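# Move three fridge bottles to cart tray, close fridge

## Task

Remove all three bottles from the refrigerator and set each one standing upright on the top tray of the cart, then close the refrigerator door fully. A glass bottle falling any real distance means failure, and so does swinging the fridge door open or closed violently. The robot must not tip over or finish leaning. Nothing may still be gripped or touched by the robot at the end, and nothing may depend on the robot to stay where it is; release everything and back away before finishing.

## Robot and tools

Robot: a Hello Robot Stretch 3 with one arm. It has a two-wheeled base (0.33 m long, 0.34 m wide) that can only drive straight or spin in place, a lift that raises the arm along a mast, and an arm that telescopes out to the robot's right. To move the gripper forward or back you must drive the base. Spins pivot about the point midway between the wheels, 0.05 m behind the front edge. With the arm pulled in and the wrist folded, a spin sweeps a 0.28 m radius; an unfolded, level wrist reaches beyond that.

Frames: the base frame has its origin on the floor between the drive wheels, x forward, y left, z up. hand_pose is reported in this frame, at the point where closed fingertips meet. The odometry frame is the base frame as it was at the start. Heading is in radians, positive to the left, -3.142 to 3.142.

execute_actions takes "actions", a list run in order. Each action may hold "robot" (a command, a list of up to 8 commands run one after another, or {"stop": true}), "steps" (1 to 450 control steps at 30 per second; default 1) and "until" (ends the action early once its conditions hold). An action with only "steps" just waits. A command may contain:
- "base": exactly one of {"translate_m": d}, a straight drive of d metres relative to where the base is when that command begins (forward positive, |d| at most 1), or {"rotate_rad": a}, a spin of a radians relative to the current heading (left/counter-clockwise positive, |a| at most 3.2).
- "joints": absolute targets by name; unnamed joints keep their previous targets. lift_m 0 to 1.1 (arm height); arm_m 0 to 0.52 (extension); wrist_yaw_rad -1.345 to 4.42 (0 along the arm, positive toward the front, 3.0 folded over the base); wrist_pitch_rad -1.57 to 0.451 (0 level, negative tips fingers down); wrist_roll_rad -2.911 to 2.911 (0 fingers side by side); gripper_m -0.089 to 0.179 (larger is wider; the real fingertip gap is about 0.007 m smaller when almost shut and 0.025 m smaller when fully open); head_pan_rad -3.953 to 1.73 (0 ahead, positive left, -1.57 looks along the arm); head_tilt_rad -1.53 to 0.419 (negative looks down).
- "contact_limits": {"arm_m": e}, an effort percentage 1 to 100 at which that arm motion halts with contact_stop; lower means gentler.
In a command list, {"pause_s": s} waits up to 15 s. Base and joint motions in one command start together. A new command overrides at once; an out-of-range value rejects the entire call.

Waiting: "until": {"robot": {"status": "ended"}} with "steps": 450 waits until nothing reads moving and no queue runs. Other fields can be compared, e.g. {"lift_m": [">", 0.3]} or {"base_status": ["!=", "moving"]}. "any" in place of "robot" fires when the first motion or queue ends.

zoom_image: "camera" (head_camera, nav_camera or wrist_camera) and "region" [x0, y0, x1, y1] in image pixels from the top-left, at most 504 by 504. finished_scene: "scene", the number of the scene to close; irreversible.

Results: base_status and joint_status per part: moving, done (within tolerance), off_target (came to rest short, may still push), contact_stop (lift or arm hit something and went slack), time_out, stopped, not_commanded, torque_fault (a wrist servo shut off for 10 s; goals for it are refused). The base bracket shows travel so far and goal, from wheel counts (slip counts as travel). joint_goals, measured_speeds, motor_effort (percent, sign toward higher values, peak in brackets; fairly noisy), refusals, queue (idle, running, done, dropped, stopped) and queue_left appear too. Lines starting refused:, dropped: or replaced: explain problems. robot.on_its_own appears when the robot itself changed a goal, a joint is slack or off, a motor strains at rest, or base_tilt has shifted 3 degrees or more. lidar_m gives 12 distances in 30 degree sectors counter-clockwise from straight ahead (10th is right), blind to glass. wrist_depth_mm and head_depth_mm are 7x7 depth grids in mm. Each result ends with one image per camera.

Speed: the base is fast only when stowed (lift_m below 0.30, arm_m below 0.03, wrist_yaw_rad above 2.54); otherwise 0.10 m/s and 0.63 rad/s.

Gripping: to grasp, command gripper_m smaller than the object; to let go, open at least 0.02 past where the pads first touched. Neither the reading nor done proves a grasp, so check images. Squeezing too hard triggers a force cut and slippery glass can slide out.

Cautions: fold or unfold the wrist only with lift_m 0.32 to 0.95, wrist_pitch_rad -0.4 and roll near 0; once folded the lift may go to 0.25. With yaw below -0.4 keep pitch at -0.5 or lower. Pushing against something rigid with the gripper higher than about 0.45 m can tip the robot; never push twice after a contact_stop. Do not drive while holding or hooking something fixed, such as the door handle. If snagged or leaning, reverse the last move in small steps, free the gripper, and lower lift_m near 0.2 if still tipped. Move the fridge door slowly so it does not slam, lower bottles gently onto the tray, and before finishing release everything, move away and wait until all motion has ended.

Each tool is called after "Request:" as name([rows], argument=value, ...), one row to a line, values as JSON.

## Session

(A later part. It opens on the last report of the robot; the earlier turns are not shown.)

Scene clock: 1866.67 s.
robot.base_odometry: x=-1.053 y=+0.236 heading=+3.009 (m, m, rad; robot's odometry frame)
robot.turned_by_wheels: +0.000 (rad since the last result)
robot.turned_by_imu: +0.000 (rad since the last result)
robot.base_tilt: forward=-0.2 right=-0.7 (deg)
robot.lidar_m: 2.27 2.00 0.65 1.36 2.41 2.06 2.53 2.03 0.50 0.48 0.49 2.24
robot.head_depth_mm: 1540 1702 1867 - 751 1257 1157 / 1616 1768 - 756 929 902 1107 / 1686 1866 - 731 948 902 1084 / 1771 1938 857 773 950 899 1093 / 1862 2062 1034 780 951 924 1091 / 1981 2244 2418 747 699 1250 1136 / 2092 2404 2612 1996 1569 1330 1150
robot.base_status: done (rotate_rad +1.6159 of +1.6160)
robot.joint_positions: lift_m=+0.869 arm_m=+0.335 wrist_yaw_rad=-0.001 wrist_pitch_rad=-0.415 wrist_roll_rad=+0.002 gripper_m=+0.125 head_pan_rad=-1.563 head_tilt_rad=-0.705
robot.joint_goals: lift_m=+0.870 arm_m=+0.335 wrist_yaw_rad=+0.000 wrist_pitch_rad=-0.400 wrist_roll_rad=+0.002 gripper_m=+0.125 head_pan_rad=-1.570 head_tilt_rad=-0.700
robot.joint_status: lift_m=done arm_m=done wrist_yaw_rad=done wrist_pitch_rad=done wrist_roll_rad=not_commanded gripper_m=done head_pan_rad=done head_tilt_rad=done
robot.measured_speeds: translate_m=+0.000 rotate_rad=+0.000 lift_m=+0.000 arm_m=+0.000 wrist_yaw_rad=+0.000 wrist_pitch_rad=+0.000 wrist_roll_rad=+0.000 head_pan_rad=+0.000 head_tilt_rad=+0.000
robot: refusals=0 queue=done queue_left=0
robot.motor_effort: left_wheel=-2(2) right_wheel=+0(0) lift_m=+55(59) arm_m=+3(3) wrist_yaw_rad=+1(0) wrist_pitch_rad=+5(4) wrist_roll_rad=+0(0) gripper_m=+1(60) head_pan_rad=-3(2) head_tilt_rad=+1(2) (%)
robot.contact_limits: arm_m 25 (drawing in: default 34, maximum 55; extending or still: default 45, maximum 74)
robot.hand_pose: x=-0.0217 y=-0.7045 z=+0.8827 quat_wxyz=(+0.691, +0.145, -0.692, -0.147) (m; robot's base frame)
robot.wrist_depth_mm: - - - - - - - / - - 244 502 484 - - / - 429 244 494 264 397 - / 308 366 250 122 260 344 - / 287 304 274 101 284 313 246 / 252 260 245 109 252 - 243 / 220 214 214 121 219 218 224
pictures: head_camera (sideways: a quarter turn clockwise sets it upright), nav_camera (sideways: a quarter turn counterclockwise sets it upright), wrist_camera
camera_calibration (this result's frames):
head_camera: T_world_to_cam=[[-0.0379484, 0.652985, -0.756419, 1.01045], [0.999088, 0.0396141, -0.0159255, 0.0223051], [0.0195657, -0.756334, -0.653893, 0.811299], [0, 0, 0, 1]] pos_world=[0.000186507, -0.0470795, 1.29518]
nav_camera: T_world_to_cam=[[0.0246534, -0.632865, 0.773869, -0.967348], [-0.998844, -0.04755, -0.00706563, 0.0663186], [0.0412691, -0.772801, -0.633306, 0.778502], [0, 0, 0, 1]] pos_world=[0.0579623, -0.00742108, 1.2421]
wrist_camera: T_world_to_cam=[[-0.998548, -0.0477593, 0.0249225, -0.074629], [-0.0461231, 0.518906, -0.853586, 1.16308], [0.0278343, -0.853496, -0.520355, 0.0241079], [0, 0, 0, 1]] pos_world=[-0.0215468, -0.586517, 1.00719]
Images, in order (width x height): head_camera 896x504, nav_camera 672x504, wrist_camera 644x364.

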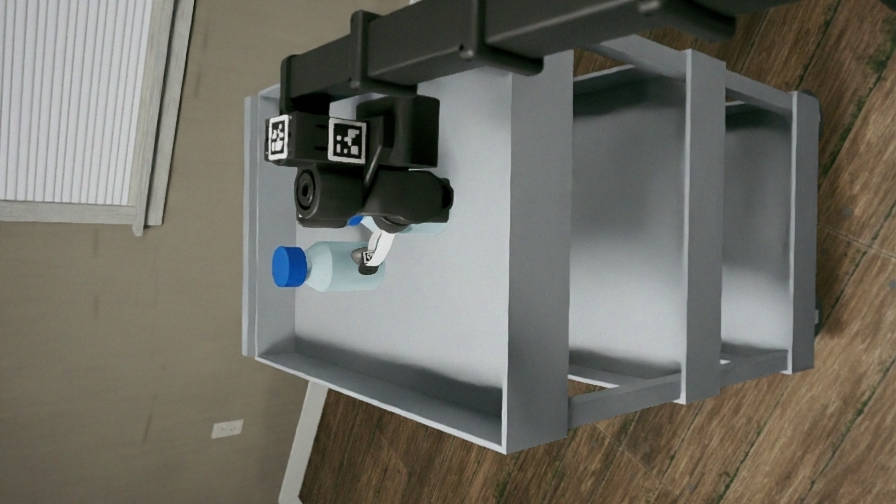

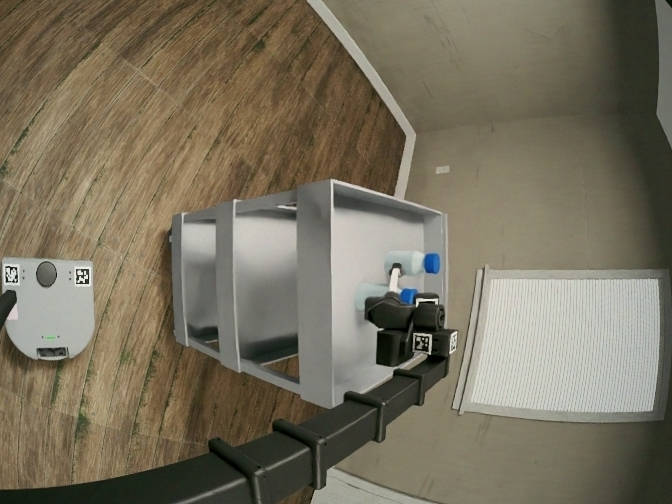

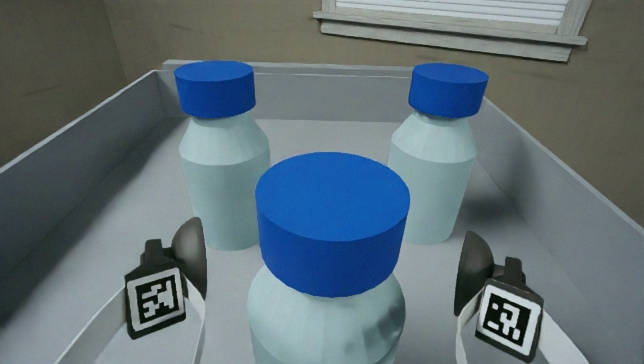

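Request:
execute_actions([
  {"robot": [{"joints": {"lift_m": 0.96}}, {"joints": {"arm_m": 0.0, "head_tilt_rad": -0.8}}], "steps": 300, "until": {"robot": {"status": "ended"}}},
])

Scene clock: 1879.90 s.
robot.base_odometry: x=-1.053 y=+0.236 heading=+3.009 (m, m, rad; robot's odometry frame)
robot.turned_by_wheels: +0.000 (rad since the last result)
robot.turned_by_imu: +0.001 (rad since the last result)
robot.base_tilt: forward=-0.2 right=-0.7 (deg)
robot.lidar_m: 2.27 2.00 0.65 1.36 2.41 2.06 2.52 2.03 0.50 0.48 0.49 2.24
robot.head_depth_mm: 1567 1757 879 - - - 1070 / 1621 1067 860 - - - 1098 / 1706 1062 756 - - - 1104 / 1798 1067 834 690 961 1136 1131 / 1894 1075 888 693 960 1137 1129 / 2016 2304 873 656 983 1266 1119 / 2124 2515 2301 1822 1506 1284 1123
robot.base_status: done (rotate_rad +1.6159 of +1.6160)
robot.joint_positions: lift_m=+0.959 arm_m=+0.001 wrist_yaw_rad=-0.001 wrist_pitch_rad=-0.415 wrist_roll_rad=+0.002 gripper_m=+0.125 head_pan_rad=-1.563 head_tilt_rad=-0.790
robot.joint_goals: lift_m=+0.960 arm_m=+0.000 wrist_yaw_rad=+0.000 wrist_pitch_rad=-0.400 wrist_roll_rad=+0.002 gripper_m=+0.125 head_pan_rad=-1.570 head_tilt_rad=-0.800
robot.joint_status: lift_m=done arm_m=done wrist_yaw_rad=done wrist_pitch_rad=done wrist_roll_rad=not_commanded gripper_m=done head_pan_rad=done head_tilt_rad=done
robot.measured_speeds: translate_m=+0.000 rotate_rad=+0.000 lift_m=+0.000 arm_m=+0.000 wrist_yaw_rad=+0.000 wrist_pitch_rad=+0.000 wrist_roll_rad=+0.000 head_pan_rad=+0.000 head_tilt_rad=+0.000
robot: refusals=0 queue=done queue_left=0
robot.motor_effort: left_wheel=-2(2) right_wheel=+0(0) lift_m=+55(58) arm_m=-4(4) wrist_yaw_rad=+1(0) wrist_pitch_rad=+5(5) wrist_roll_rad=+0(0) gripper_m=+0(0) head_pan_rad=-3(3) head_tilt_rad=-4(13) (%)
robot.hand_pose: x=-0.0217 y=-0.3704 z=+0.9726 quat_wxyz=(+0.691, +0.145, -0.692, -0.147) (m; robot's base frame)
robot.wrist_depth_mm: - - - - - - - / - - 831 831 - - - / - - 642 574 635 - - / - 489 531 490 549 - - / - 396 434 443 449 413 - / - 329 335 331 333 - - / - 555 642 663 631 426 -
pictures: head_camera (sideways: a quarter turn clockwise sets it upright), nav_camera (sideways: a quarter turn counterclockwise sets it upright), wrist_camera
camera_calibration (this result's frames):
head_camera: T_world_to_cam=[[-0.0384161, 0.715059, -0.698008, 0.934327], [0.999079, 0.0408554, -0.0131328, 0.0186677], [0.0191267, -0.697869, -0.71597, 0.892042], [0, 0, 0, 1]] pos_world=[0.000180936, -0.0463323, 1.29109]
nav_camera: T_world_to_cam=[[0.0251328, -0.696499, 0.717118, -0.893384], [-0.998849, -0.0468035, -0.0104511, 0.0707252], [0.0408428, -0.71603, -0.696874, 0.861189], [0, 0, 0, 1]] pos_world=[0.0579237, -0.00229362, 1.24154]
wrist_camera: T_world_to_cam=[[-0.998548, -0.0477659, 0.0249225, -0.0609182], [-0.0461265, 0.518906, -0.853586, 1.06655], [0.0278399, -0.853496, -0.520355, 0.356058], [0, 0, 0, 1]] pos_world=[-0.0215461, -0.252455, 1.09719]
Images, in order (width x height): head_camera 896x504, nav_camera 672x504, wrist_camera 644x364.

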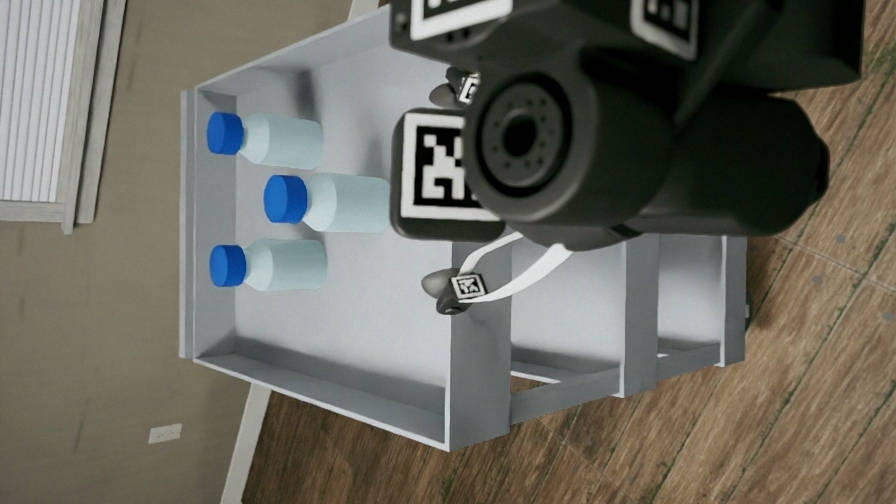

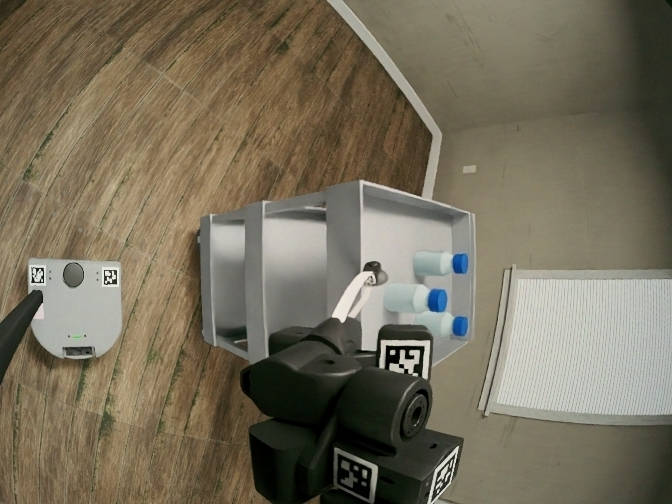

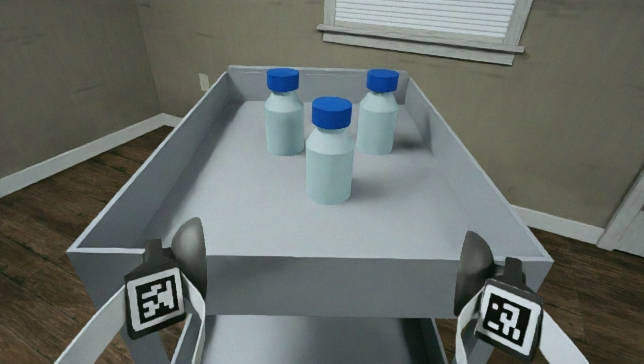

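Request:
execute_actions([
  {"robot": [{"base": {"translate_m": 0.55}}, {"base": {"rotate_rad": 2.5405}, "joints": {"lift_m": 0.4, "gripper_m": 0.0, "head_pan_rad": -0.9, "head_tilt_rad": -0.85}}], "steps": 450, "until": {"robot": {"status": "ended"}}},
])

Scene clock: 1956.30 s.
robot.base_odometry: x=-1.598 y=+0.309 heading=-0.734 (m, m, rad; robot's odometry frame)
robot.turned_by_wheels: +2.540 (rad since the last result)
robot.turned_by_imu: +2.591 (rad since the last result)
robot.base_tilt: forward=-0.2 right=-0.7 (deg)
robot.lidar_m: 3.01 2.59 0.73 0.58 0.96 1.92 1.74 1.75 1.82 1.64 0.52 0.51
robot.head_depth_mm: 1077 1445 1749 1744 1468 1254 1108 / 715 892 1247 1654 1447 1257 1131 / 569 676 833 1071 1394 1270 1109 / 458 524 613 778 993 1211 1106 / 417 480 568 716 1375 1236 1106 / 457 2140 2143 1734 1453 1259 1108 / 1992 2354 2134 1740 1464 1259 1111
robot.base_status: done (rotate_rad +2.5404 of +2.5405)
robot.joint_positions: lift_m=+0.401 arm_m=+0.001 wrist_yaw_rad=-0.001 wrist_pitch_rad=-0.415 wrist_roll_rad=+0.002 gripper_m=+0.000 head_pan_rad=-0.907 head_tilt_rad=-0.840
robot.joint_goals: lift_m=+0.400 arm_m=+0.000 wrist_yaw_rad=+0.000 wrist_pitch_rad=-0.400 wrist_roll_rad=+0.002 gripper_m=+0.000 head_pan_rad=-0.900 head_tilt_rad=-0.850
robot.joint_status: lift_m=done arm_m=done wrist_yaw_rad=done wrist_pitch_rad=done wrist_roll_rad=not_commanded gripper_m=done head_pan_rad=done head_tilt_rad=done
robot.measured_speeds: translate_m=+0.000 rotate_rad=+0.000 lift_m=+0.000 arm_m=+0.000 wrist_yaw_rad=+0.000 wrist_pitch_rad=+0.000 wrist_roll_rad=+0.000 head_pan_rad=+0.000 head_tilt_rad=+0.000
robot: refusals=0 queue=done queue_left=0
robot.motor_effort: left_wheel=-2(7) right_wheel=+0(4) lift_m=+18(56) arm_m=-5(4) wrist_yaw_rad=+0(0) wrist_pitch_rad=+5(5) wrist_roll_rad=+0(1) gripper_m=-2(78) head_pan_rad=+3(32) head_tilt_rad=-5(11) (%)
robot.hand_pose: x=-0.0217 y=-0.3704 z=+0.4140 quat_wxyz=(+0.691, +0.145, -0.692, -0.147) (m; robot's base frame)
robot.wrist_depth_mm: 563 - - - - - - / 551 960 - - - - - / 542 955 - - - - - / 541 855 951 962 970 - - / 530 741 771 807 804 805 808 / 525 639 651 - 667 666 676 / 533 551 560 555 561 577 588
pictures: head_camera (sideways: a quarter turn clockwise sets it upright), nav_camera (sideways: a quarter turn counterclockwise sets it upright), wrist_camera
camera_calibration (this result's frames):
head_camera: T_world_to_cam=[[-0.487489, 0.56946, -0.661868, 0.889973], [0.766163, 0.642544, -0.0114721, 0.0179257], [0.418746, -0.512692, -0.749532, 0.933253], [0, 0, 0, 1]] pos_world=[0.0293217, -0.0398513, 1.28875]
nav_camera: T_world_to_cam=[[0.466234, -0.563624, 0.681875, -0.850148], [-0.763073, -0.646194, -0.0123765, 0.0717929], [0.447599, -0.51455, -0.731364, 0.903564], [0, 0, 0, 1]] pos_world=[0.0467169, 0.0321577, 1.24142]
wrist_camera: T_world_to_cam=[[-0.998547, -0.0477675, 0.0249235, -0.0469953], [-0.0461282, 0.518905, -0.853586, 0.589678], [0.0278407, -0.853496, -0.520355, 0.0653571], [0, 0, 0, 1]] pos_world=[-0.0215459, -0.25245, 0.538521]
Images, in order (width x height): head_camera 896x504, nav_camera 672x504, wrist_camera 644x364.

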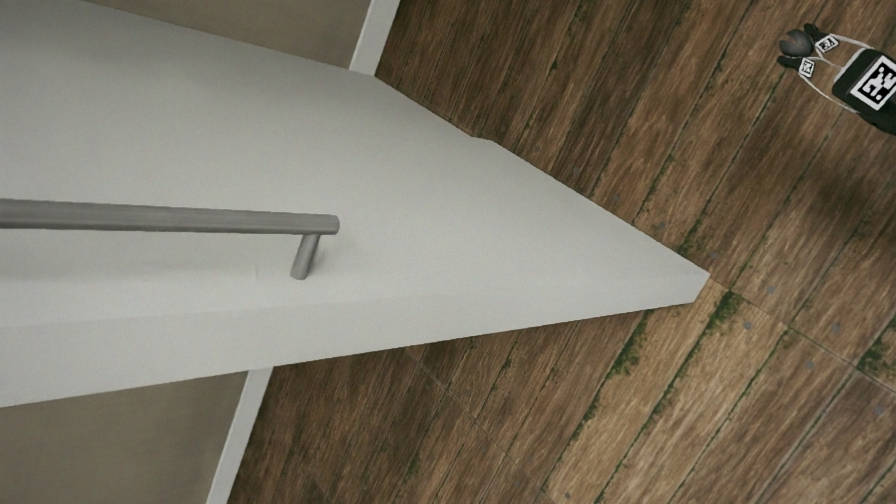

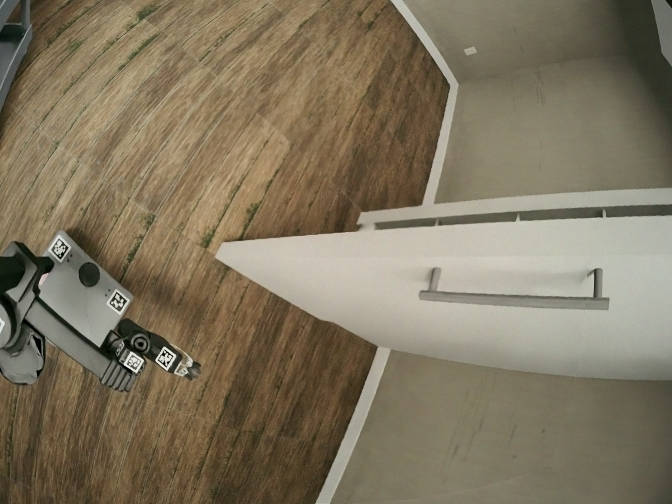

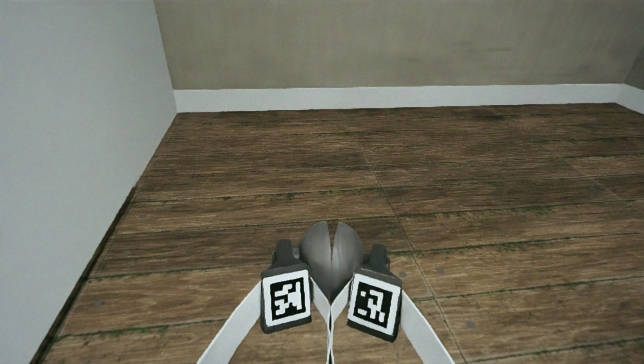

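Request:
execute_actions([
  {"robot": [{"joints": {"arm_m": 0.16, "lift_m": 0.38}, "base": {"translate_m": 0.24}}], "steps": 300, "until": {"robot": {"status": "ended"}}},
])

Scene clock: 2074.27 s.
robot.base_odometry: x=-1.420 y=+0.148 heading=-0.734 (m, m, rad; robot's odometry frame)
robot.turned_by_wheels: +0.000 (rad since the last result)
robot.turned_by_imu: +0.001 (rad since the last result)
robot.base_tilt: forward=-0.2 right=-0.7 (deg)
robot.lidar_m: 2.79 2.36 2.38 0.65 0.63 2.18 1.98 1.98 1.77 0.74 0.38 1.95
robot.head_depth_mm: 291 323 375 603 1426 1283 - / 1147 1414 404 467 601 1212 1106 / 1161 1486 1425 1601 1403 933 1092 / 1069 1250 1445 1650 1457 1262 1110 / 1666 1930 2133 1738 1451 1260 1107 / 1793 2125 2125 1751 1462 1264 1107 / 1923 2299 2136 1729 1454 1262 1106
robot.base_status: done (translate_m +0.2400 of +0.2400)
robot.joint_positions: lift_m=+0.381 arm_m=+0.160 wrist_yaw_rad=-0.001 wrist_pitch_rad=-0.415 wrist_roll_rad=+0.002 gripper_m=+0.000 head_pan_rad=-0.907 head_tilt_rad=-0.840
robot.joint_goals: lift_m=+0.380 arm_m=+0.160 wrist_yaw_rad=+0.000 wrist_pitch_rad=-0.400 wrist_roll_rad=+0.002 gripper_m=+0.000 head_pan_rad=-0.900 head_tilt_rad=-0.850
robot.joint_status: lift_m=done arm_m=done wrist_yaw_rad=done wrist_pitch_rad=done wrist_roll_rad=not_commanded gripper_m=done head_pan_rad=done head_tilt_rad=done
robot.measured_speeds: translate_m=+0.000 rotate_rad=+0.000 lift_m=+0.000 arm_m=+0.000 wrist_yaw_rad=+0.000 wrist_pitch_rad=+0.000 wrist_roll_rad=+0.000 head_pan_rad=+0.000 head_tilt_rad=+0.000
robot: refusals=0 queue=done queue_left=0
robot.motor_effort: left_wheel=-2(6) right_wheel=+0(3) lift_m=+18(18) arm_m=+3(4) wrist_yaw_rad=+0(1) wrist_pitch_rad=+4(5) wrist_roll_rad=+0(0) gripper_m=-2(2) head_pan_rad=+3(2) head_tilt_rad=-4(4) (%)
robot.hand_pose: x=-0.0217 y=-0.5295 z=+0.3939 quat_wxyz=(+0.691, +0.145, -0.692, -0.147) (m; robot's base frame)
robot.wrist_depth_mm: 244 394 - - - - - / 239 384 - - - - - / 237 373 - - - - - / 235 367 874 912 937 954 977 / 232 358 722 778 764 766 769 / 230 350 622 - 644 641 654 / 226 345 534 535 544 555 558
pictures: head_camera (sideways: a quarter turn clockwise sets it upright), nav_camera (sideways: a quarter turn counterclockwise sets it upright), wrist_camera
camera_calibration (this result's frames):
head_camera: T_world_to_cam=[[-0.487535, 0.569516, -0.661787, 0.889867], [0.766161, 0.642547, -0.0114684, 0.0179209], [0.418697, -0.512626, -0.749604, 0.933347], [0, 0, 0, 1]] pos_world=[0.0293209, -0.0398501, 1.28875]
nav_camera: T_world_to_cam=[[0.466282, -0.563681, 0.681795, -0.850044], [-0.763072, -0.646195, -0.0123808, 0.0717984], [0.447551, -0.514486, -0.731438, 0.903661], [0, 0, 0, 1]] pos_world=[0.0467127, 0.0321629, 1.24142]
wrist_camera: T_world_to_cam=[[-0.998547, -0.047775, 0.0249188, -0.0540939], [-0.0461307, 0.518987, -0.853537, 0.655125], [0.0278452, -0.853446, -0.520436, -0.0807547], [0, 0, 0, 1]] pos_world=[-0.0215453, -0.411505, 0.518494]
Images, in order (width x height): head_camera 896x504, nav_camera 672x504, wrist_camera 644x364.

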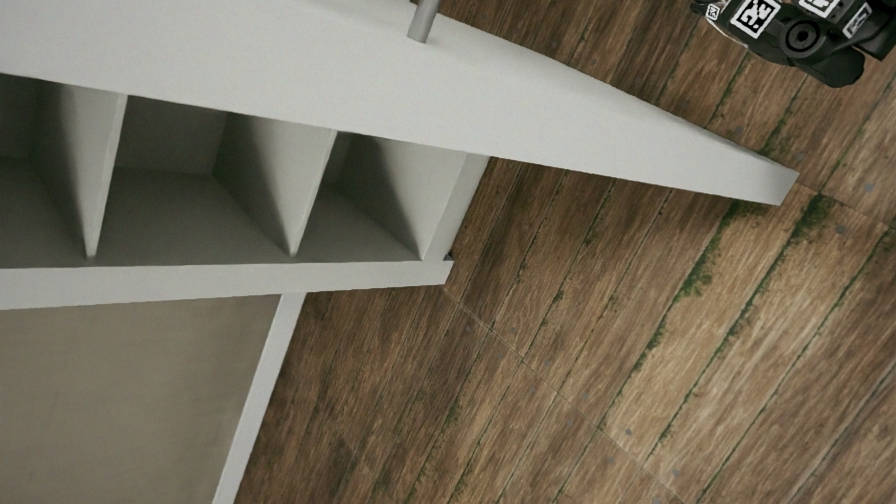

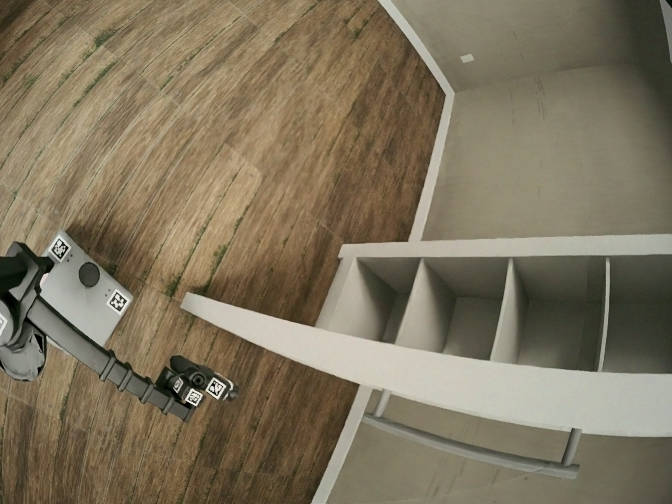

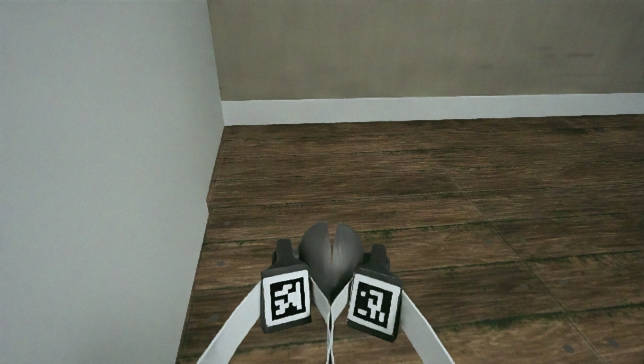

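Request:
execute_actions([
  {"robot": [{"joints": {"head_pan_rad": -1.3, "head_tilt_rad": -1.05}, "base": {"translate_m": 0.05}}], "steps": 200, "until": {"robot": {"status": "ended"}}},
])

Scene clock: 2089.60 s.
robot.base_odometry: x=-1.382 y=+0.114 heading=-0.734 (m, m, rad; robot's odometry frame)
robot.turned_by_wheels: +0.000 (rad since the last result)
robot.turned_by_imu: +0.000 (rad since the last result)
robot.base_tilt: forward=-0.2 right=-0.7 (deg)
robot.lidar_m: 2.75 2.32 2.40 0.68 0.66 2.24 2.03 2.03 1.76 0.36 0.37 1.94
robot.head_depth_mm: 1319 1672 1690 1482 1314 1179 1076 / 1398 1614 1652 1472 1349 1184 - / 312 390 812 1449 1313 1181 - / 310 372 480 642 1069 1184 1098 / 1345 1276 1563 1486 1314 1189 1081 / 1345 1291 1566 1485 1329 1192 1082 / 1164 1239 1621 1490 1327 1186 1080
robot.base_status: done (translate_m +0.0500 of +0.0500)
robot.joint_positions: lift_m=+0.381 arm_m=+0.160 wrist_yaw_rad=-0.001 wrist_pitch_rad=-0.415 wrist_roll_rad=+0.002 gripper_m=+0.000 head_pan_rad=-1.293 head_tilt_rad=-1.037
robot.joint_goals: lift_m=+0.380 arm_m=+0.160 wrist_yaw_rad=+0.000 wrist_pitch_rad=-0.400 wrist_roll_rad=+0.002 gripper_m=+0.000 head_pan_rad=-1.300 head_tilt_rad=-1.050
robot.joint_status: lift_m=done arm_m=done wrist_yaw_rad=done wrist_pitch_rad=done wrist_roll_rad=not_commanded gripper_m=done head_pan_rad=done head_tilt_rad=done
robot.measured_speeds: translate_m=+0.000 rotate_rad=+0.000 lift_m=+0.000 arm_m=+0.000 wrist_yaw_rad=+0.000 wrist_pitch_rad=+0.000 wrist_roll_rad=+0.000 head_pan_rad=+0.000 head_tilt_rad=+0.000
robot: refusals=0 queue=done queue_left=0
robot.motor_effort: left_wheel=-2(4) right_wheel=+0(3) lift_m=+18(18) arm_m=+3(3) wrist_yaw_rad=+0(0) wrist_pitch_rad=+5(5) wrist_roll_rad=+0(0) gripper_m=-2(2) head_pan_rad=-3(24) head_tilt_rad=-5(20) (%)
robot.hand_pose: x=-0.0217 y=-0.5295 z=+0.3939 quat_wxyz=(+0.691, +0.145, -0.692, -0.147) (m; robot's base frame)
robot.wrist_depth_mm: 170 264 - - - - - / 169 258 - - - - - / 166 253 - - - - - / 164 248 833 929 978 953 951 / 162 243 685 789 764 767 791 / 160 239 515 - 645 657 650 / 158 235 514 531 540 554 561
pictures: head_camera (sideways: a quarter turn clockwise sets it upright), nav_camera (sideways: a quarter turn counterclockwise sets it upright), wrist_camera
camera_calibration (this result's frames):
head_camera: T_world_to_cam=[[-0.268614, 0.822032, -0.502105, 0.680494], [0.951353, 0.308069, -0.00459059, 0.00783502], [0.150909, -0.478912, -0.864794, 1.08474], [0, 0, 0, 1]] pos_world=[0.0116398, -0.0423075, 1.27979]
nav_camera: T_world_to_cam=[[0.252295, -0.812723, 0.525194, -0.644706], [-0.951173, -0.308026, -0.0197322, 0.0825124], [0.17781, -0.494572, -0.850754, 1.06044], [0, 0, 0, 1]] pos_world=[0.0525831, 0.0259121, 1.2424]
wrist_camera: T_world_to_cam=[[-0.998547, -0.047775, 0.0249187, -0.0540939], [-0.0461306, 0.518987, -0.853537, 0.655126], [0.0278452, -0.853446, -0.520436, -0.0807549], [0, 0, 0, 1]] pos_world=[-0.0215453, -0.411506, 0.518494]
Images, in order (width x height): head_camera 896x504, nav_camera 672x504, wrist_camera 644x364.

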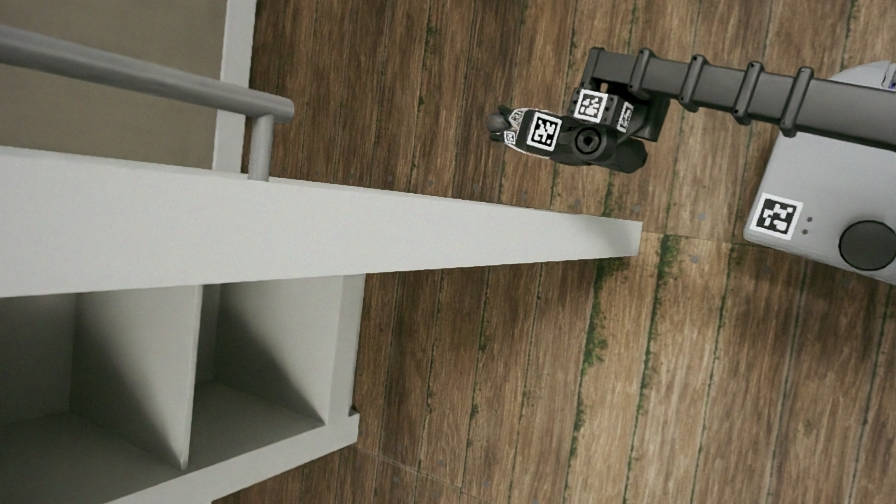

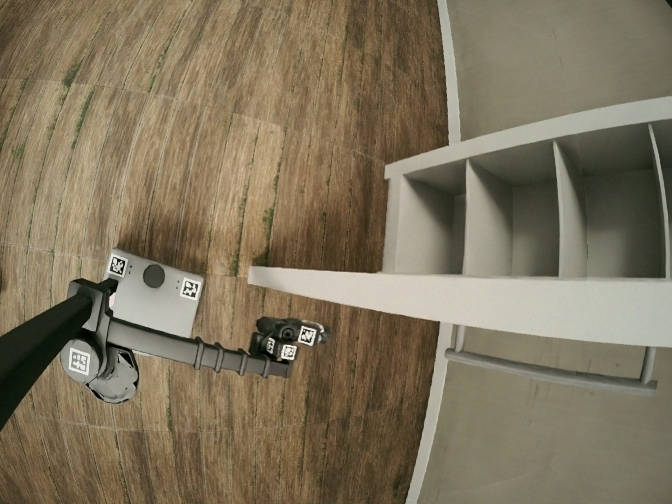

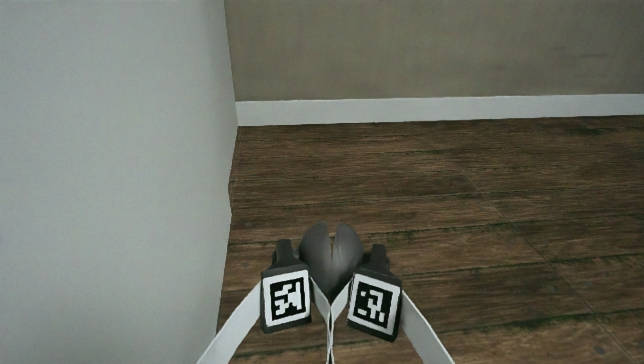

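Request:
execute_actions([
  {"robot": {"base": {"translate_m": 0.06}}, "steps": 200, "until": {"robot": {"status": "ended"}}},
])

Scene clock: 2105.90 s.
robot.base_odometry: x=-1.338 y=+0.074 heading=-0.734 (m, m, rad; robot's odometry frame)
robot.turned_by_wheels: +0.000 (rad since the last result)
robot.turned_by_imu: +0.000 (rad since the last result)
robot.base_tilt: forward=-0.2 right=-0.7 (deg)
robot.lidar_m: 2.69 2.26 2.40 0.72 0.70 2.30 2.08 2.09 1.75 0.35 1.15 1.94
robot.head_depth_mm: 1334 1634 1610 1476 1301 1178 1068 / 297 347 449 1452 1365 1184 - / 946 374 457 601 858 1184 - / 1311 1270 1561 1479 1318 1188 1092 / 1344 1274 1564 1488 1323 1185 1081 / 1313 1276 1533 1487 1331 1191 1084 / 1067 1213 1676 1497 1326 1194 1080
robot.base_status: done (translate_m +0.0600 of +0.0600)
robot.joint_positions: lift_m=+0.381 arm_m=+0.160 wrist_yaw_rad=-0.001 wrist_pitch_rad=-0.415 wrist_roll_rad=+0.002 gripper_m=+0.000 head_pan_rad=-1.293 head_tilt_rad=-1.037
robot.joint_goals: lift_m=+0.380 arm_m=+0.160 wrist_yaw_rad=+0.000 wrist_pitch_rad=-0.400 wrist_roll_rad=+0.002 gripper_m=+0.000 head_pan_rad=-1.300 head_tilt_rad=-1.050
robot.joint_status: lift_m=done arm_m=done wrist_yaw_rad=done wrist_pitch_rad=done wrist_roll_rad=not_commanded gripper_m=done head_pan_rad=done head_tilt_rad=done
robot.measured_speeds: translate_m=+0.000 rotate_rad=+0.000 lift_m=+0.000 arm_m=+0.000 wrist_yaw_rad=+0.000 wrist_pitch_rad=+0.000 wrist_roll_rad=+0.000 head_pan_rad=+0.000 head_tilt_rad=+0.000
robot: refusals=0 queue=done queue_left=0
robot.motor_effort: left_wheel=-2(6) right_wheel=+0(4) lift_m=+18(18) arm_m=+4(3) wrist_yaw_rad=+1(1) wrist_pitch_rad=+5(5) wrist_roll_rad=+0(0) gripper_m=-2(2) head_pan_rad=-3(3) head_tilt_rad=-5(5) (%)
robot.hand_pose: x=-0.0217 y=-0.5295 z=+0.3939 quat_wxyz=(+0.691, +0.145, -0.692, -0.147) (m; robot's base frame)
robot.wrist_depth_mm: - 112 367 - - - - / - 110 347 - - - - / - 108 326 - - - - / - 106 310 935 947 947 961 / - 104 291 776 762 767 768 / - 102 224 - 649 653 651 / - 100 217 536 540 556 559
pictures: head_camera (sideways: a quarter turn clockwise sets it upright), nav_camera (sideways: a quarter turn counterclockwise sets it upright), wrist_camera
camera_calibration (this result's frames):
head_camera: T_world_to_cam=[[-0.268552, 0.822088, -0.502047, 0.680418], [0.95138, 0.307986, -0.00458822, 0.00783176], [0.150852, -0.47887, -0.864828, 1.08478], [0, 0, 0, 1]] pos_world=[0.0116358, -0.0423066, 1.27979]
nav_camera: T_world_to_cam=[[0.252234, -0.812779, 0.525137, -0.644631], [-0.951201, -0.307942, -0.0197346, 0.0825157], [0.177751, -0.494533, -0.850789, 1.06048], [0, 0, 0, 1]] pos_world=[0.0525842, 0.0259119, 1.2424]
wrist_camera: T_world_to_cam=[[-0.998547, -0.0477752, 0.0249188, -0.054094], [-0.0461308, 0.518986, -0.853537, 0.655126], [0.0278453, -0.853446, -0.520436, -0.080755], [0, 0, 0, 1]] pos_world=[-0.0215453, -0.411506, 0.518494]
Images, in order (width x height): head_camera 896x504, nav_camera 672x504, wrist_camera 644x364.

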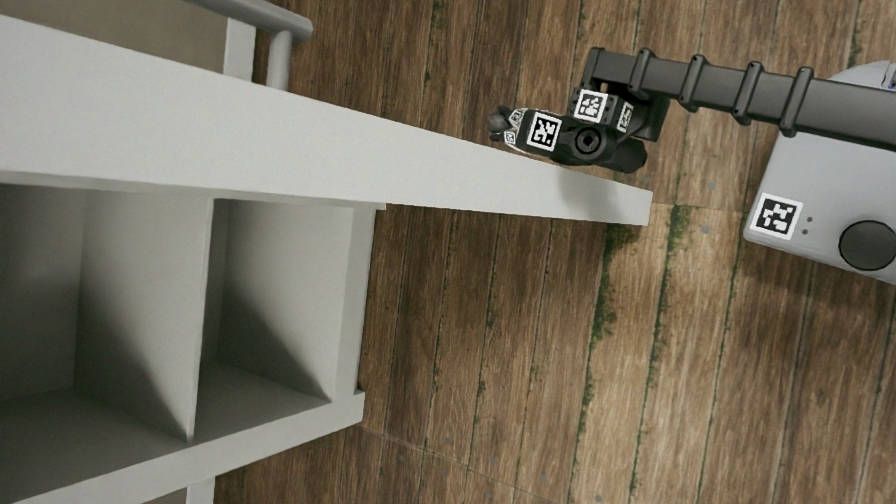

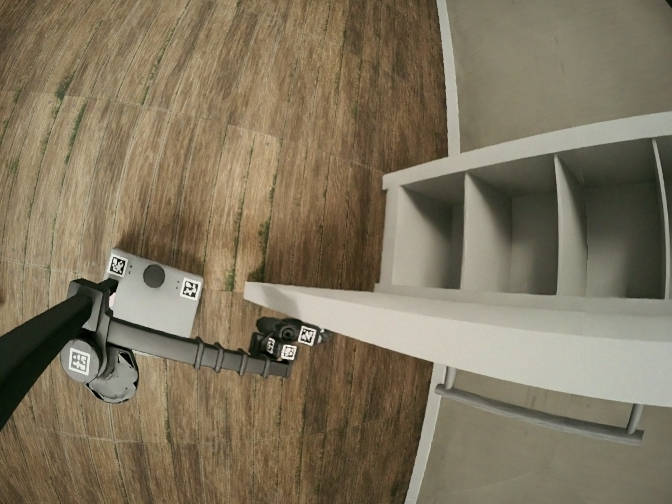

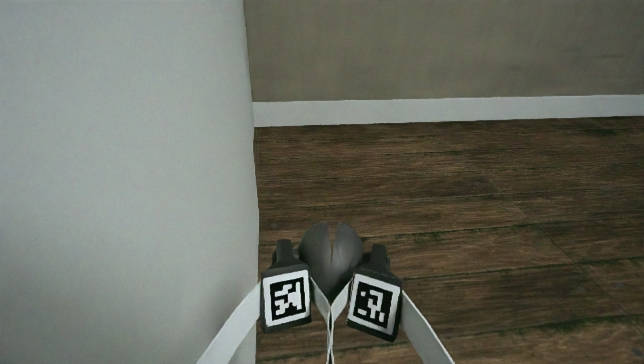

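Request:
execute_actions([
  {"robot": {"base": {"translate_m": 0.05}}, "steps": 200, "until": {"robot": {"status": "ended"}}},
])

Scene clock: 2125.27 s.
robot.base_odometry: x=-1.301 y=+0.041 heading=-0.734 (m, m, rad; robot's odometry frame)
robot.turned_by_wheels: +0.000 (rad since the last result)
robot.turned_by_imu: +0.000 (rad since the last result)
robot.base_tilt: forward=-0.2 right=-0.7 (deg)
robot.lidar_m: 2.65 2.21 2.41 0.75 0.73 2.35 2.13 2.14 1.74 0.35 0.35 1.92
robot.head_depth_mm: 1311 1563 1695 1466 1314 1177 1078 / 409 816 1579 1483 1359 1190 - / 297 352 451 693 1280 1186 - / 309 382 488 665 1261 1187 1094 / 1331 1275 1565 1494 1316 1186 1082 / 1222 1250 1518 1486 1317 1199 1076 / 1000 1752 1708 1483 1318 1195 1082
robot.base_status: done (translate_m +0.0500 of +0.0500)
robot.joint_positions: lift_m=+0.381 arm_m=+0.160 wrist_yaw_rad=-0.002 wrist_pitch_rad=-0.416 wrist_roll_rad=+0.002 gripper_m=+0.000 head_pan_rad=-1.294 head_tilt_rad=-1.038
robot.joint_goals: lift_m=+0.380 arm_m=+0.160 wrist_yaw_rad=+0.000 wrist_pitch_rad=-0.400 wrist_roll_rad=+0.002 gripper_m=+0.000 head_pan_rad=-1.300 head_tilt_rad=-1.050
robot.joint_status: lift_m=done arm_m=done wrist_yaw_rad=done wrist_pitch_rad=done wrist_roll_rad=not_commanded gripper_m=done head_pan_rad=done head_tilt_rad=done
robot.measured_speeds: translate_m=+0.000 rotate_rad=+0.000 lift_m=+0.000 arm_m=+0.000 wrist_yaw_rad=+0.000 wrist_pitch_rad=+0.000 wrist_roll_rad=+0.000 head_pan_rad=+0.000 head_tilt_rad=+0.000
robot: refusals=0 queue=done queue_left=0
robot.motor_effort: left_wheel=-2(4) right_wheel=+0(11) lift_m=+19(19) arm_m=+2(3) wrist_yaw_rad=+1(2) wrist_pitch_rad=+5(5) wrist_roll_rad=+0(0) gripper_m=-2(2) head_pan_rad=-3(3) head_tilt_rad=-5(5) (%)
robot.hand_pose: x=-0.0219 y=-0.5294 z=+0.3938 quat_wxyz=(+0.691, +0.145, -0.692, -0.147) (m; robot's base frame)
robot.wrist_depth_mm: 107 144 282 - - - - / 108 145 288 - - - - / 108 146 293 - - - - / 109 148 297 914 931 956 952 / 110 150 303 785 752 767 774 / 110 151 270 - 638 642 645 / 111 152 272 535 538 550 561
pictures: head_camera (sideways: a quarter turn clockwise sets it upright), nav_camera (sideways: a quarter turn counterclockwise sets it upright), wrist_camera
camera_calibration (this result's frames):
head_camera: T_world_to_cam=[[-0.268424, 0.822425, -0.501563, 0.679787], [0.951456, 0.307751, -0.00456832, 0.00780538], [0.150599, -0.478442, -0.865109, 1.08515], [0, 0, 0, 1]] pos_world=[0.0116218, -0.0422961, 1.27976]
nav_camera: T_world_to_cam=[[0.252111, -0.813124, 0.524661, -0.64401], [-0.95128, -0.307693, -0.0197545, 0.0825421], [0.177497, -0.494119, -0.851082, 1.06087], [0, 0, 0, 1]] pos_world=[0.0525816, 0.0259323, 1.2424]
wrist_camera: T_world_to_cam=[[-0.998585, -0.047002, 0.0248836, -0.0538413], [-0.0457182, 0.51963, -0.853167, 0.655143], [0.0271703, -0.853097, -0.521044, -0.0803552], [0, 0, 0, 1]] pos_world=[-0.0216299, -0.411514, 0.518418]
Images, in order (width x height): head_camera 896x504, nav_camera 672x504, wrist_camera 644x364.

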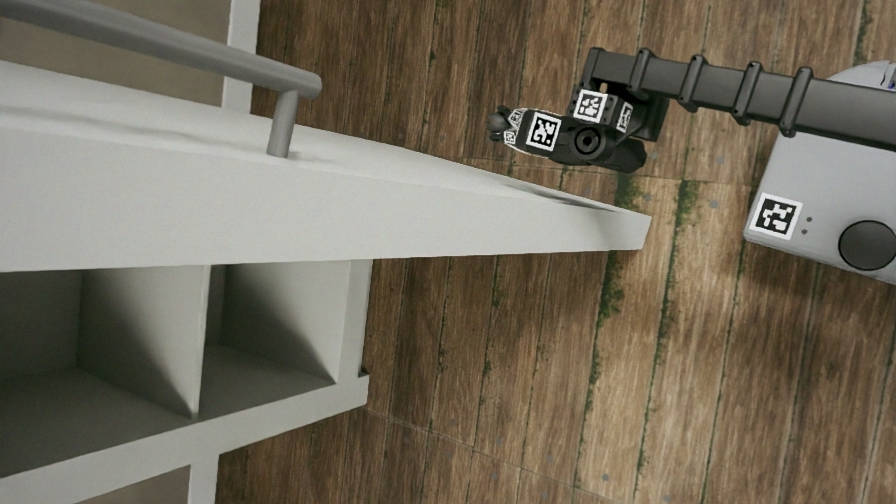

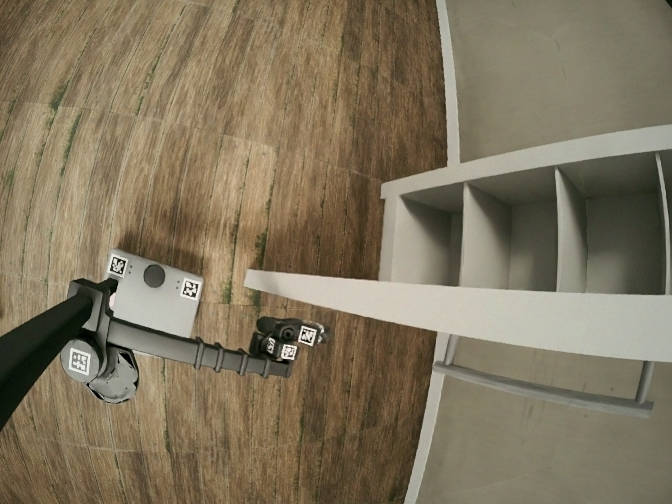

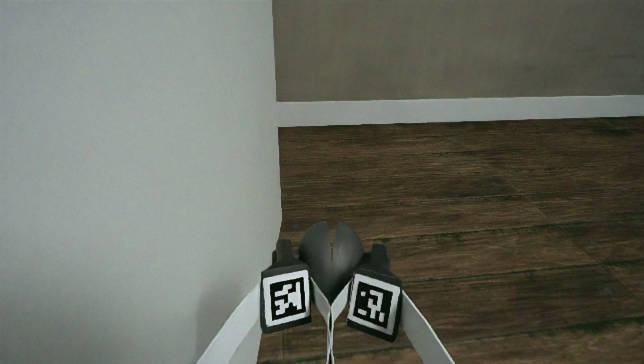

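Request:
execute_actions([
  {"steps": 15},
])

Scene clock: 2130.00 s.
robot.base_odometry: x=-1.301 y=+0.041 heading=-0.734 (m, m, rad; robot's odometry frame)
robot.turned_by_wheels: +0.000 (rad since the last result)
robot.turned_by_imu: +0.000 (rad since the last result)
robot.base_tilt: forward=-0.2 right=-0.7 (deg)
robot.lidar_m: 2.64 2.21 2.42 0.74 0.73 2.36 2.13 2.14 1.74 0.35 0.35 1.92
robot.head_depth_mm: 1303 1559 1680 1480 1317 1180 1074 / 418 728 1589 1474 1352 1183 - / 297 352 451 712 1271 1193 - / 309 371 488 665 1112 1187 1095 / 1339 1276 1567 1490 1323 1187 1085 / 1225 1238 1520 1487 1318 1190 1082 / 1009 1766 1707 1489 1328 1200 1081
robot.base_status: done (translate_m +0.0500 of +0.0500)
robot.joint_positions: lift_m=+0.381 arm_m=+0.160 wrist_yaw_rad=-0.002 wrist_pitch_rad=-0.416 wrist_roll_rad=+0.002 gripper_m=+0.000 head_pan_rad=-1.294 head_tilt_rad=-1.038
robot.joint_goals: lift_m=+0.380 arm_m=+0.160 wrist_yaw_rad=+0.000 wrist_pitch_rad=-0.400 wrist_roll_rad=+0.002 gripper_m=+0.000 head_pan_rad=-1.300 head_tilt_rad=-1.050
robot.joint_status: lift_m=done arm_m=done wrist_yaw_rad=done wrist_pitch_rad=done wrist_roll_rad=not_commanded gripper_m=done head_pan_rad=done head_tilt_rad=done
robot.measured_speeds: translate_m=+0.000 rotate_rad=+0.000 lift_m=+0.000 arm_m=+0.000 wrist_yaw_rad=+0.000 wrist_pitch_rad=+0.000 wrist_roll_rad=+0.000 head_pan_rad=+0.000 head_tilt_rad=+0.000
robot: refusals=0 queue=done queue_left=0
robot.motor_effort: left_wheel=-2(1) right_wheel=+0(0) lift_m=+18(18) arm_m=+2(3) wrist_yaw_rad=+1(1) wrist_pitch_rad=+5(5) wrist_roll_rad=+0(0) gripper_m=-2(2) head_pan_rad=-2(3) head_tilt_rad=-5(6) (%)
robot.hand_pose: x=-0.0219 y=-0.5294 z=+0.3938 quat_wxyz=(+0.691, +0.145, -0.692, -0.147) (m; robot's base frame)
robot.wrist_depth_mm: 108 145 283 - - - - / 109 147 288 - - - - / 109 148 295 - - - - / 110 149 301 926 940 962 967 / 111 151 305 790 745 769 775 / 112 152 273 - 636 642 652 / 112 154 275 533 538 550 564
pictures: head_camera (sideways: a quarter turn clockwise sets it upright), nav_camera (sideways: a quarter turn counterclockwise sets it upright), wrist_camera
camera_calibration (this result's frames):
head_camera: T_world_to_cam=[[-0.268424, 0.822425, -0.501563, 0.679787], [0.951456, 0.307751, -0.00456832, 0.00780538], [0.150599, -0.478442, -0.865109, 1.08515], [0, 0, 0, 1]] pos_world=[0.0116218, -0.0422961, 1.27976]
nav_camera: T_world_to_cam=[[0.252111, -0.813124, 0.524661, -0.64401], [-0.951281, -0.307693, -0.0197545, 0.0825421], [0.177497, -0.494119, -0.851082, 1.06087], [0, 0, 0, 1]] pos_world=[0.0525816, 0.0259323, 1.2424]
wrist_camera: T_world_to_cam=[[-0.998585, -0.0470018, 0.0248837, -0.0538413], [-0.0457182, 0.519631, -0.853167, 0.655143], [0.0271701, -0.853097, -0.521044, -0.0803551], [0, 0, 0, 1]] pos_world=[-0.0216299, -0.411514, 0.518418]
Images, in order (width x height): head_camera 896x504, nav_camera 672x504, wrist_camera 644x364.

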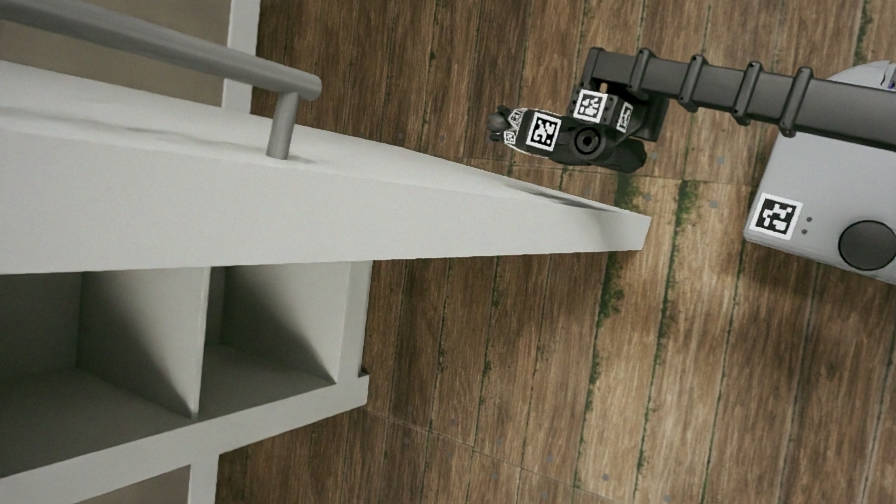

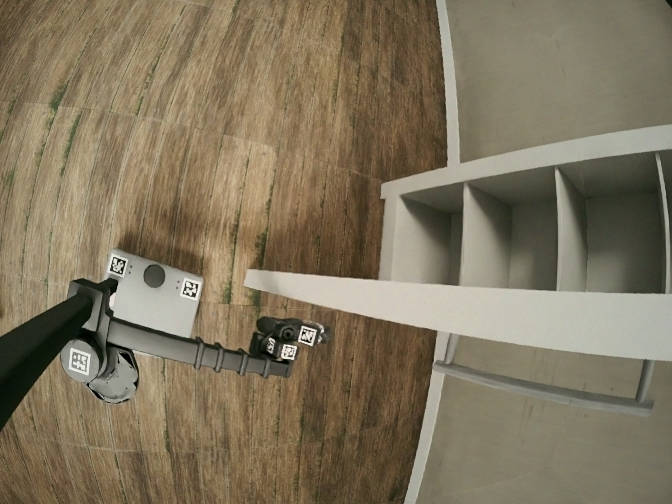

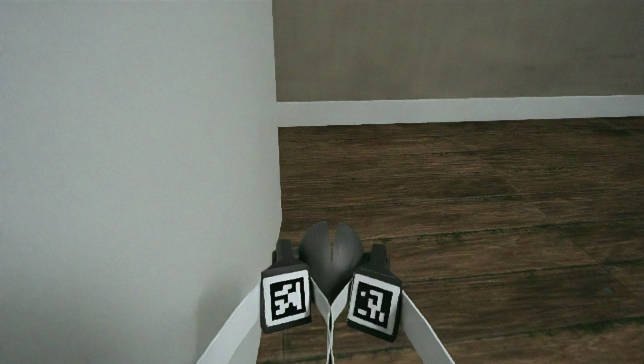

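Request:
execute_actions([
  {"robot": {"base": {"translate_m": 0.1}}, "steps": 200, "until": {"robot": {"status": "ended"}}},
])

Scene clock: 2141.60 s.
robot.base_odometry: x=-1.226 y=-0.026 heading=-0.734 (m, m, rad; robot's odometry frame)
robot.turned_by_wheels: +0.000 (rad since the last result)
robot.turned_by_imu: +0.000 (rad since the last result)
robot.base_tilt: forward=-0.2 right=-0.7 (deg)
robot.lidar_m: 2.55 2.12 2.44 0.81 0.75 2.46 2.23 2.24 1.72 0.46 0.38 1.90
robot.head_depth_mm: 680 1509 1681 1465 1308 1177 1071 / 517 681 991 1454 1348 1188 - / 378 445 680 989 1291 1194 - / 350 418 526 696 1050 1186 1092 / 334 409 545 1432 1321 1185 1077 / 945 1173 1615 1495 1316 1194 1084 / 1482 1839 1705 1497 1326 1191 1086
robot.base_status: done (translate_m +0.1000 of +0.1000)
robot.joint_positions: lift_m=+0.381 arm_m=+0.160 wrist_yaw_rad=-0.002 wrist_pitch_rad=-0.418 wrist_roll_rad=+0.002 gripper_m=+0.000 head_pan_rad=-1.294 head_tilt_rad=-1.038
robot.joint_goals: lift_m=+0.380 arm_m=+0.160 wrist_yaw_rad=+0.000 wrist_pitch_rad=-0.400 wrist_roll_rad=+0.002 gripper_m=+0.000 head_pan_rad=-1.300 head_tilt_rad=-1.050
robot.joint_status: lift_m=done arm_m=done wrist_yaw_rad=done wrist_pitch_rad=done wrist_roll_rad=not_commanded gripper_m=done head_pan_rad=done head_tilt_rad=done
robot.measured_speeds: translate_m=+0.000 rotate_rad=+0.000 lift_m=+0.000 arm_m=+0.000 wrist_yaw_rad=+0.000 wrist_pitch_rad=+0.000 wrist_roll_rad=+0.000 head_pan_rad=+0.000 head_tilt_rad=+0.000
robot: refusals=0 queue=done queue_left=0
robot.motor_effort: left_wheel=-1(15) right_wheel=+0(15) lift_m=+19(20) arm_m=+3(3) wrist_yaw_rad=+1(9) wrist_pitch_rad=+5(6) wrist_roll_rad=+0(0) gripper_m=-2(2) head_pan_rad=-3(3) head_tilt_rad=-5(5) (%)
robot.hand_pose: x=-0.0219 y=-0.5292 z=+0.3934 quat_wxyz=(+0.691, +0.146, -0.692, -0.148) (m; robot's base frame)
robot.wrist_depth_mm: 135 165 238 432 - - - / 137 171 250 479 - - - / 140 178 267 529 - - - / 144 184 281 588 925 935 968 / 150 191 299 595 750 753 765 / 154 200 297 - 639 642 649 / 159 207 305 531 540 548 560
pictures: head_camera (sideways: a quarter turn clockwise sets it upright), nav_camera (sideways: a quarter turn counterclockwise sets it upright), wrist_camera
camera_calibration (this result's frames):
head_camera: T_world_to_cam=[[-0.268321, 0.822702, -0.501163, 0.679266], [0.951517, 0.307561, -0.00455189, 0.00778362], [0.150393, -0.478087, -0.865341, 1.08545], [0, 0, 0, 1]] pos_world=[0.0116105, -0.0422873, 1.27974]
nav_camera: T_world_to_cam=[[0.252014, -0.813408, 0.524267, -0.643497], [-0.951345, -0.307493, -0.0197709, 0.0825638], [0.17729, -0.493776, -0.851324, 1.06118], [0, 0, 0, 1]] pos_world=[0.0525793, 0.0259494, 1.24241]
wrist_camera: T_world_to_cam=[[-0.998586, -0.0470066, 0.0248078, -0.0538028], [-0.0457046, 0.521159, -0.852235, 0.65511], [0.0271319, -0.852164, -0.522571, -0.0792924], [0, 0, 0, 1]] pos_world=[-0.0216339, -0.411516, 0.518207]
Images, in order (width x height): head_camera 896x504, nav_camera 672x504, wrist_camera 644x364.

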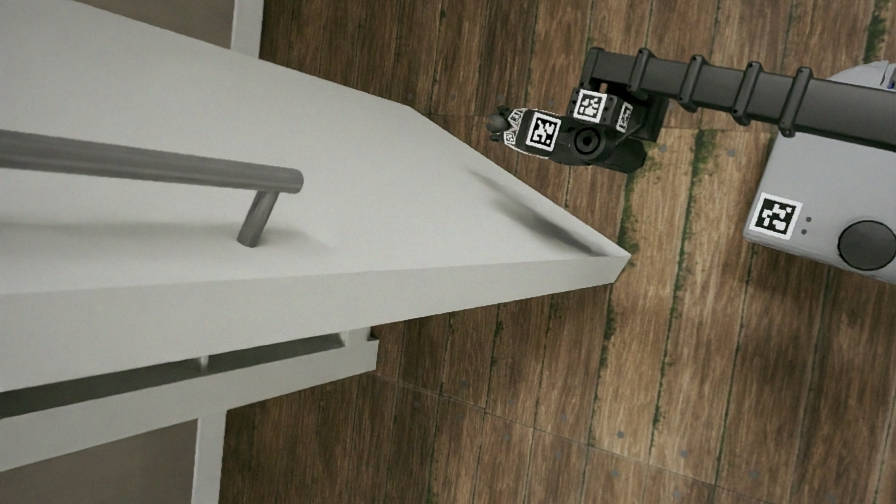

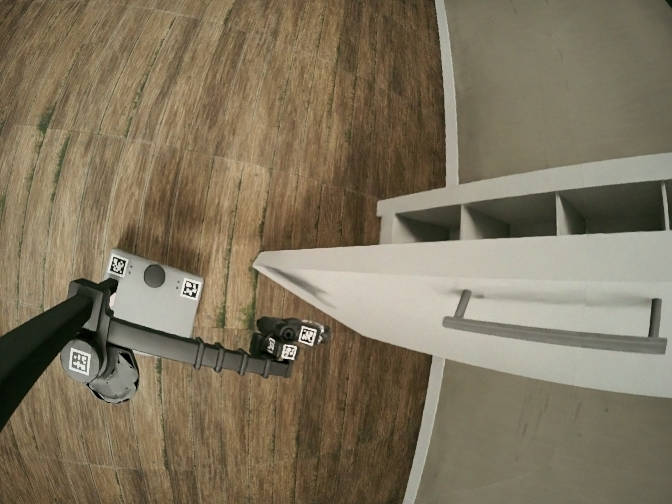

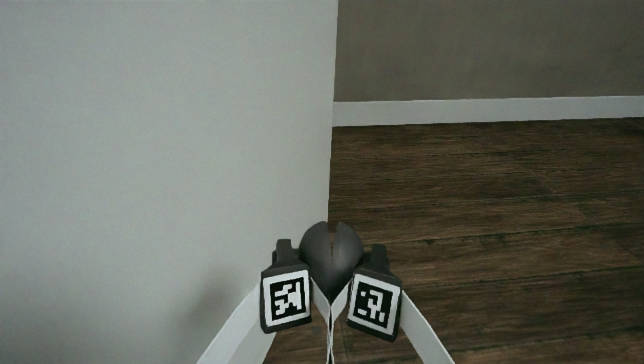

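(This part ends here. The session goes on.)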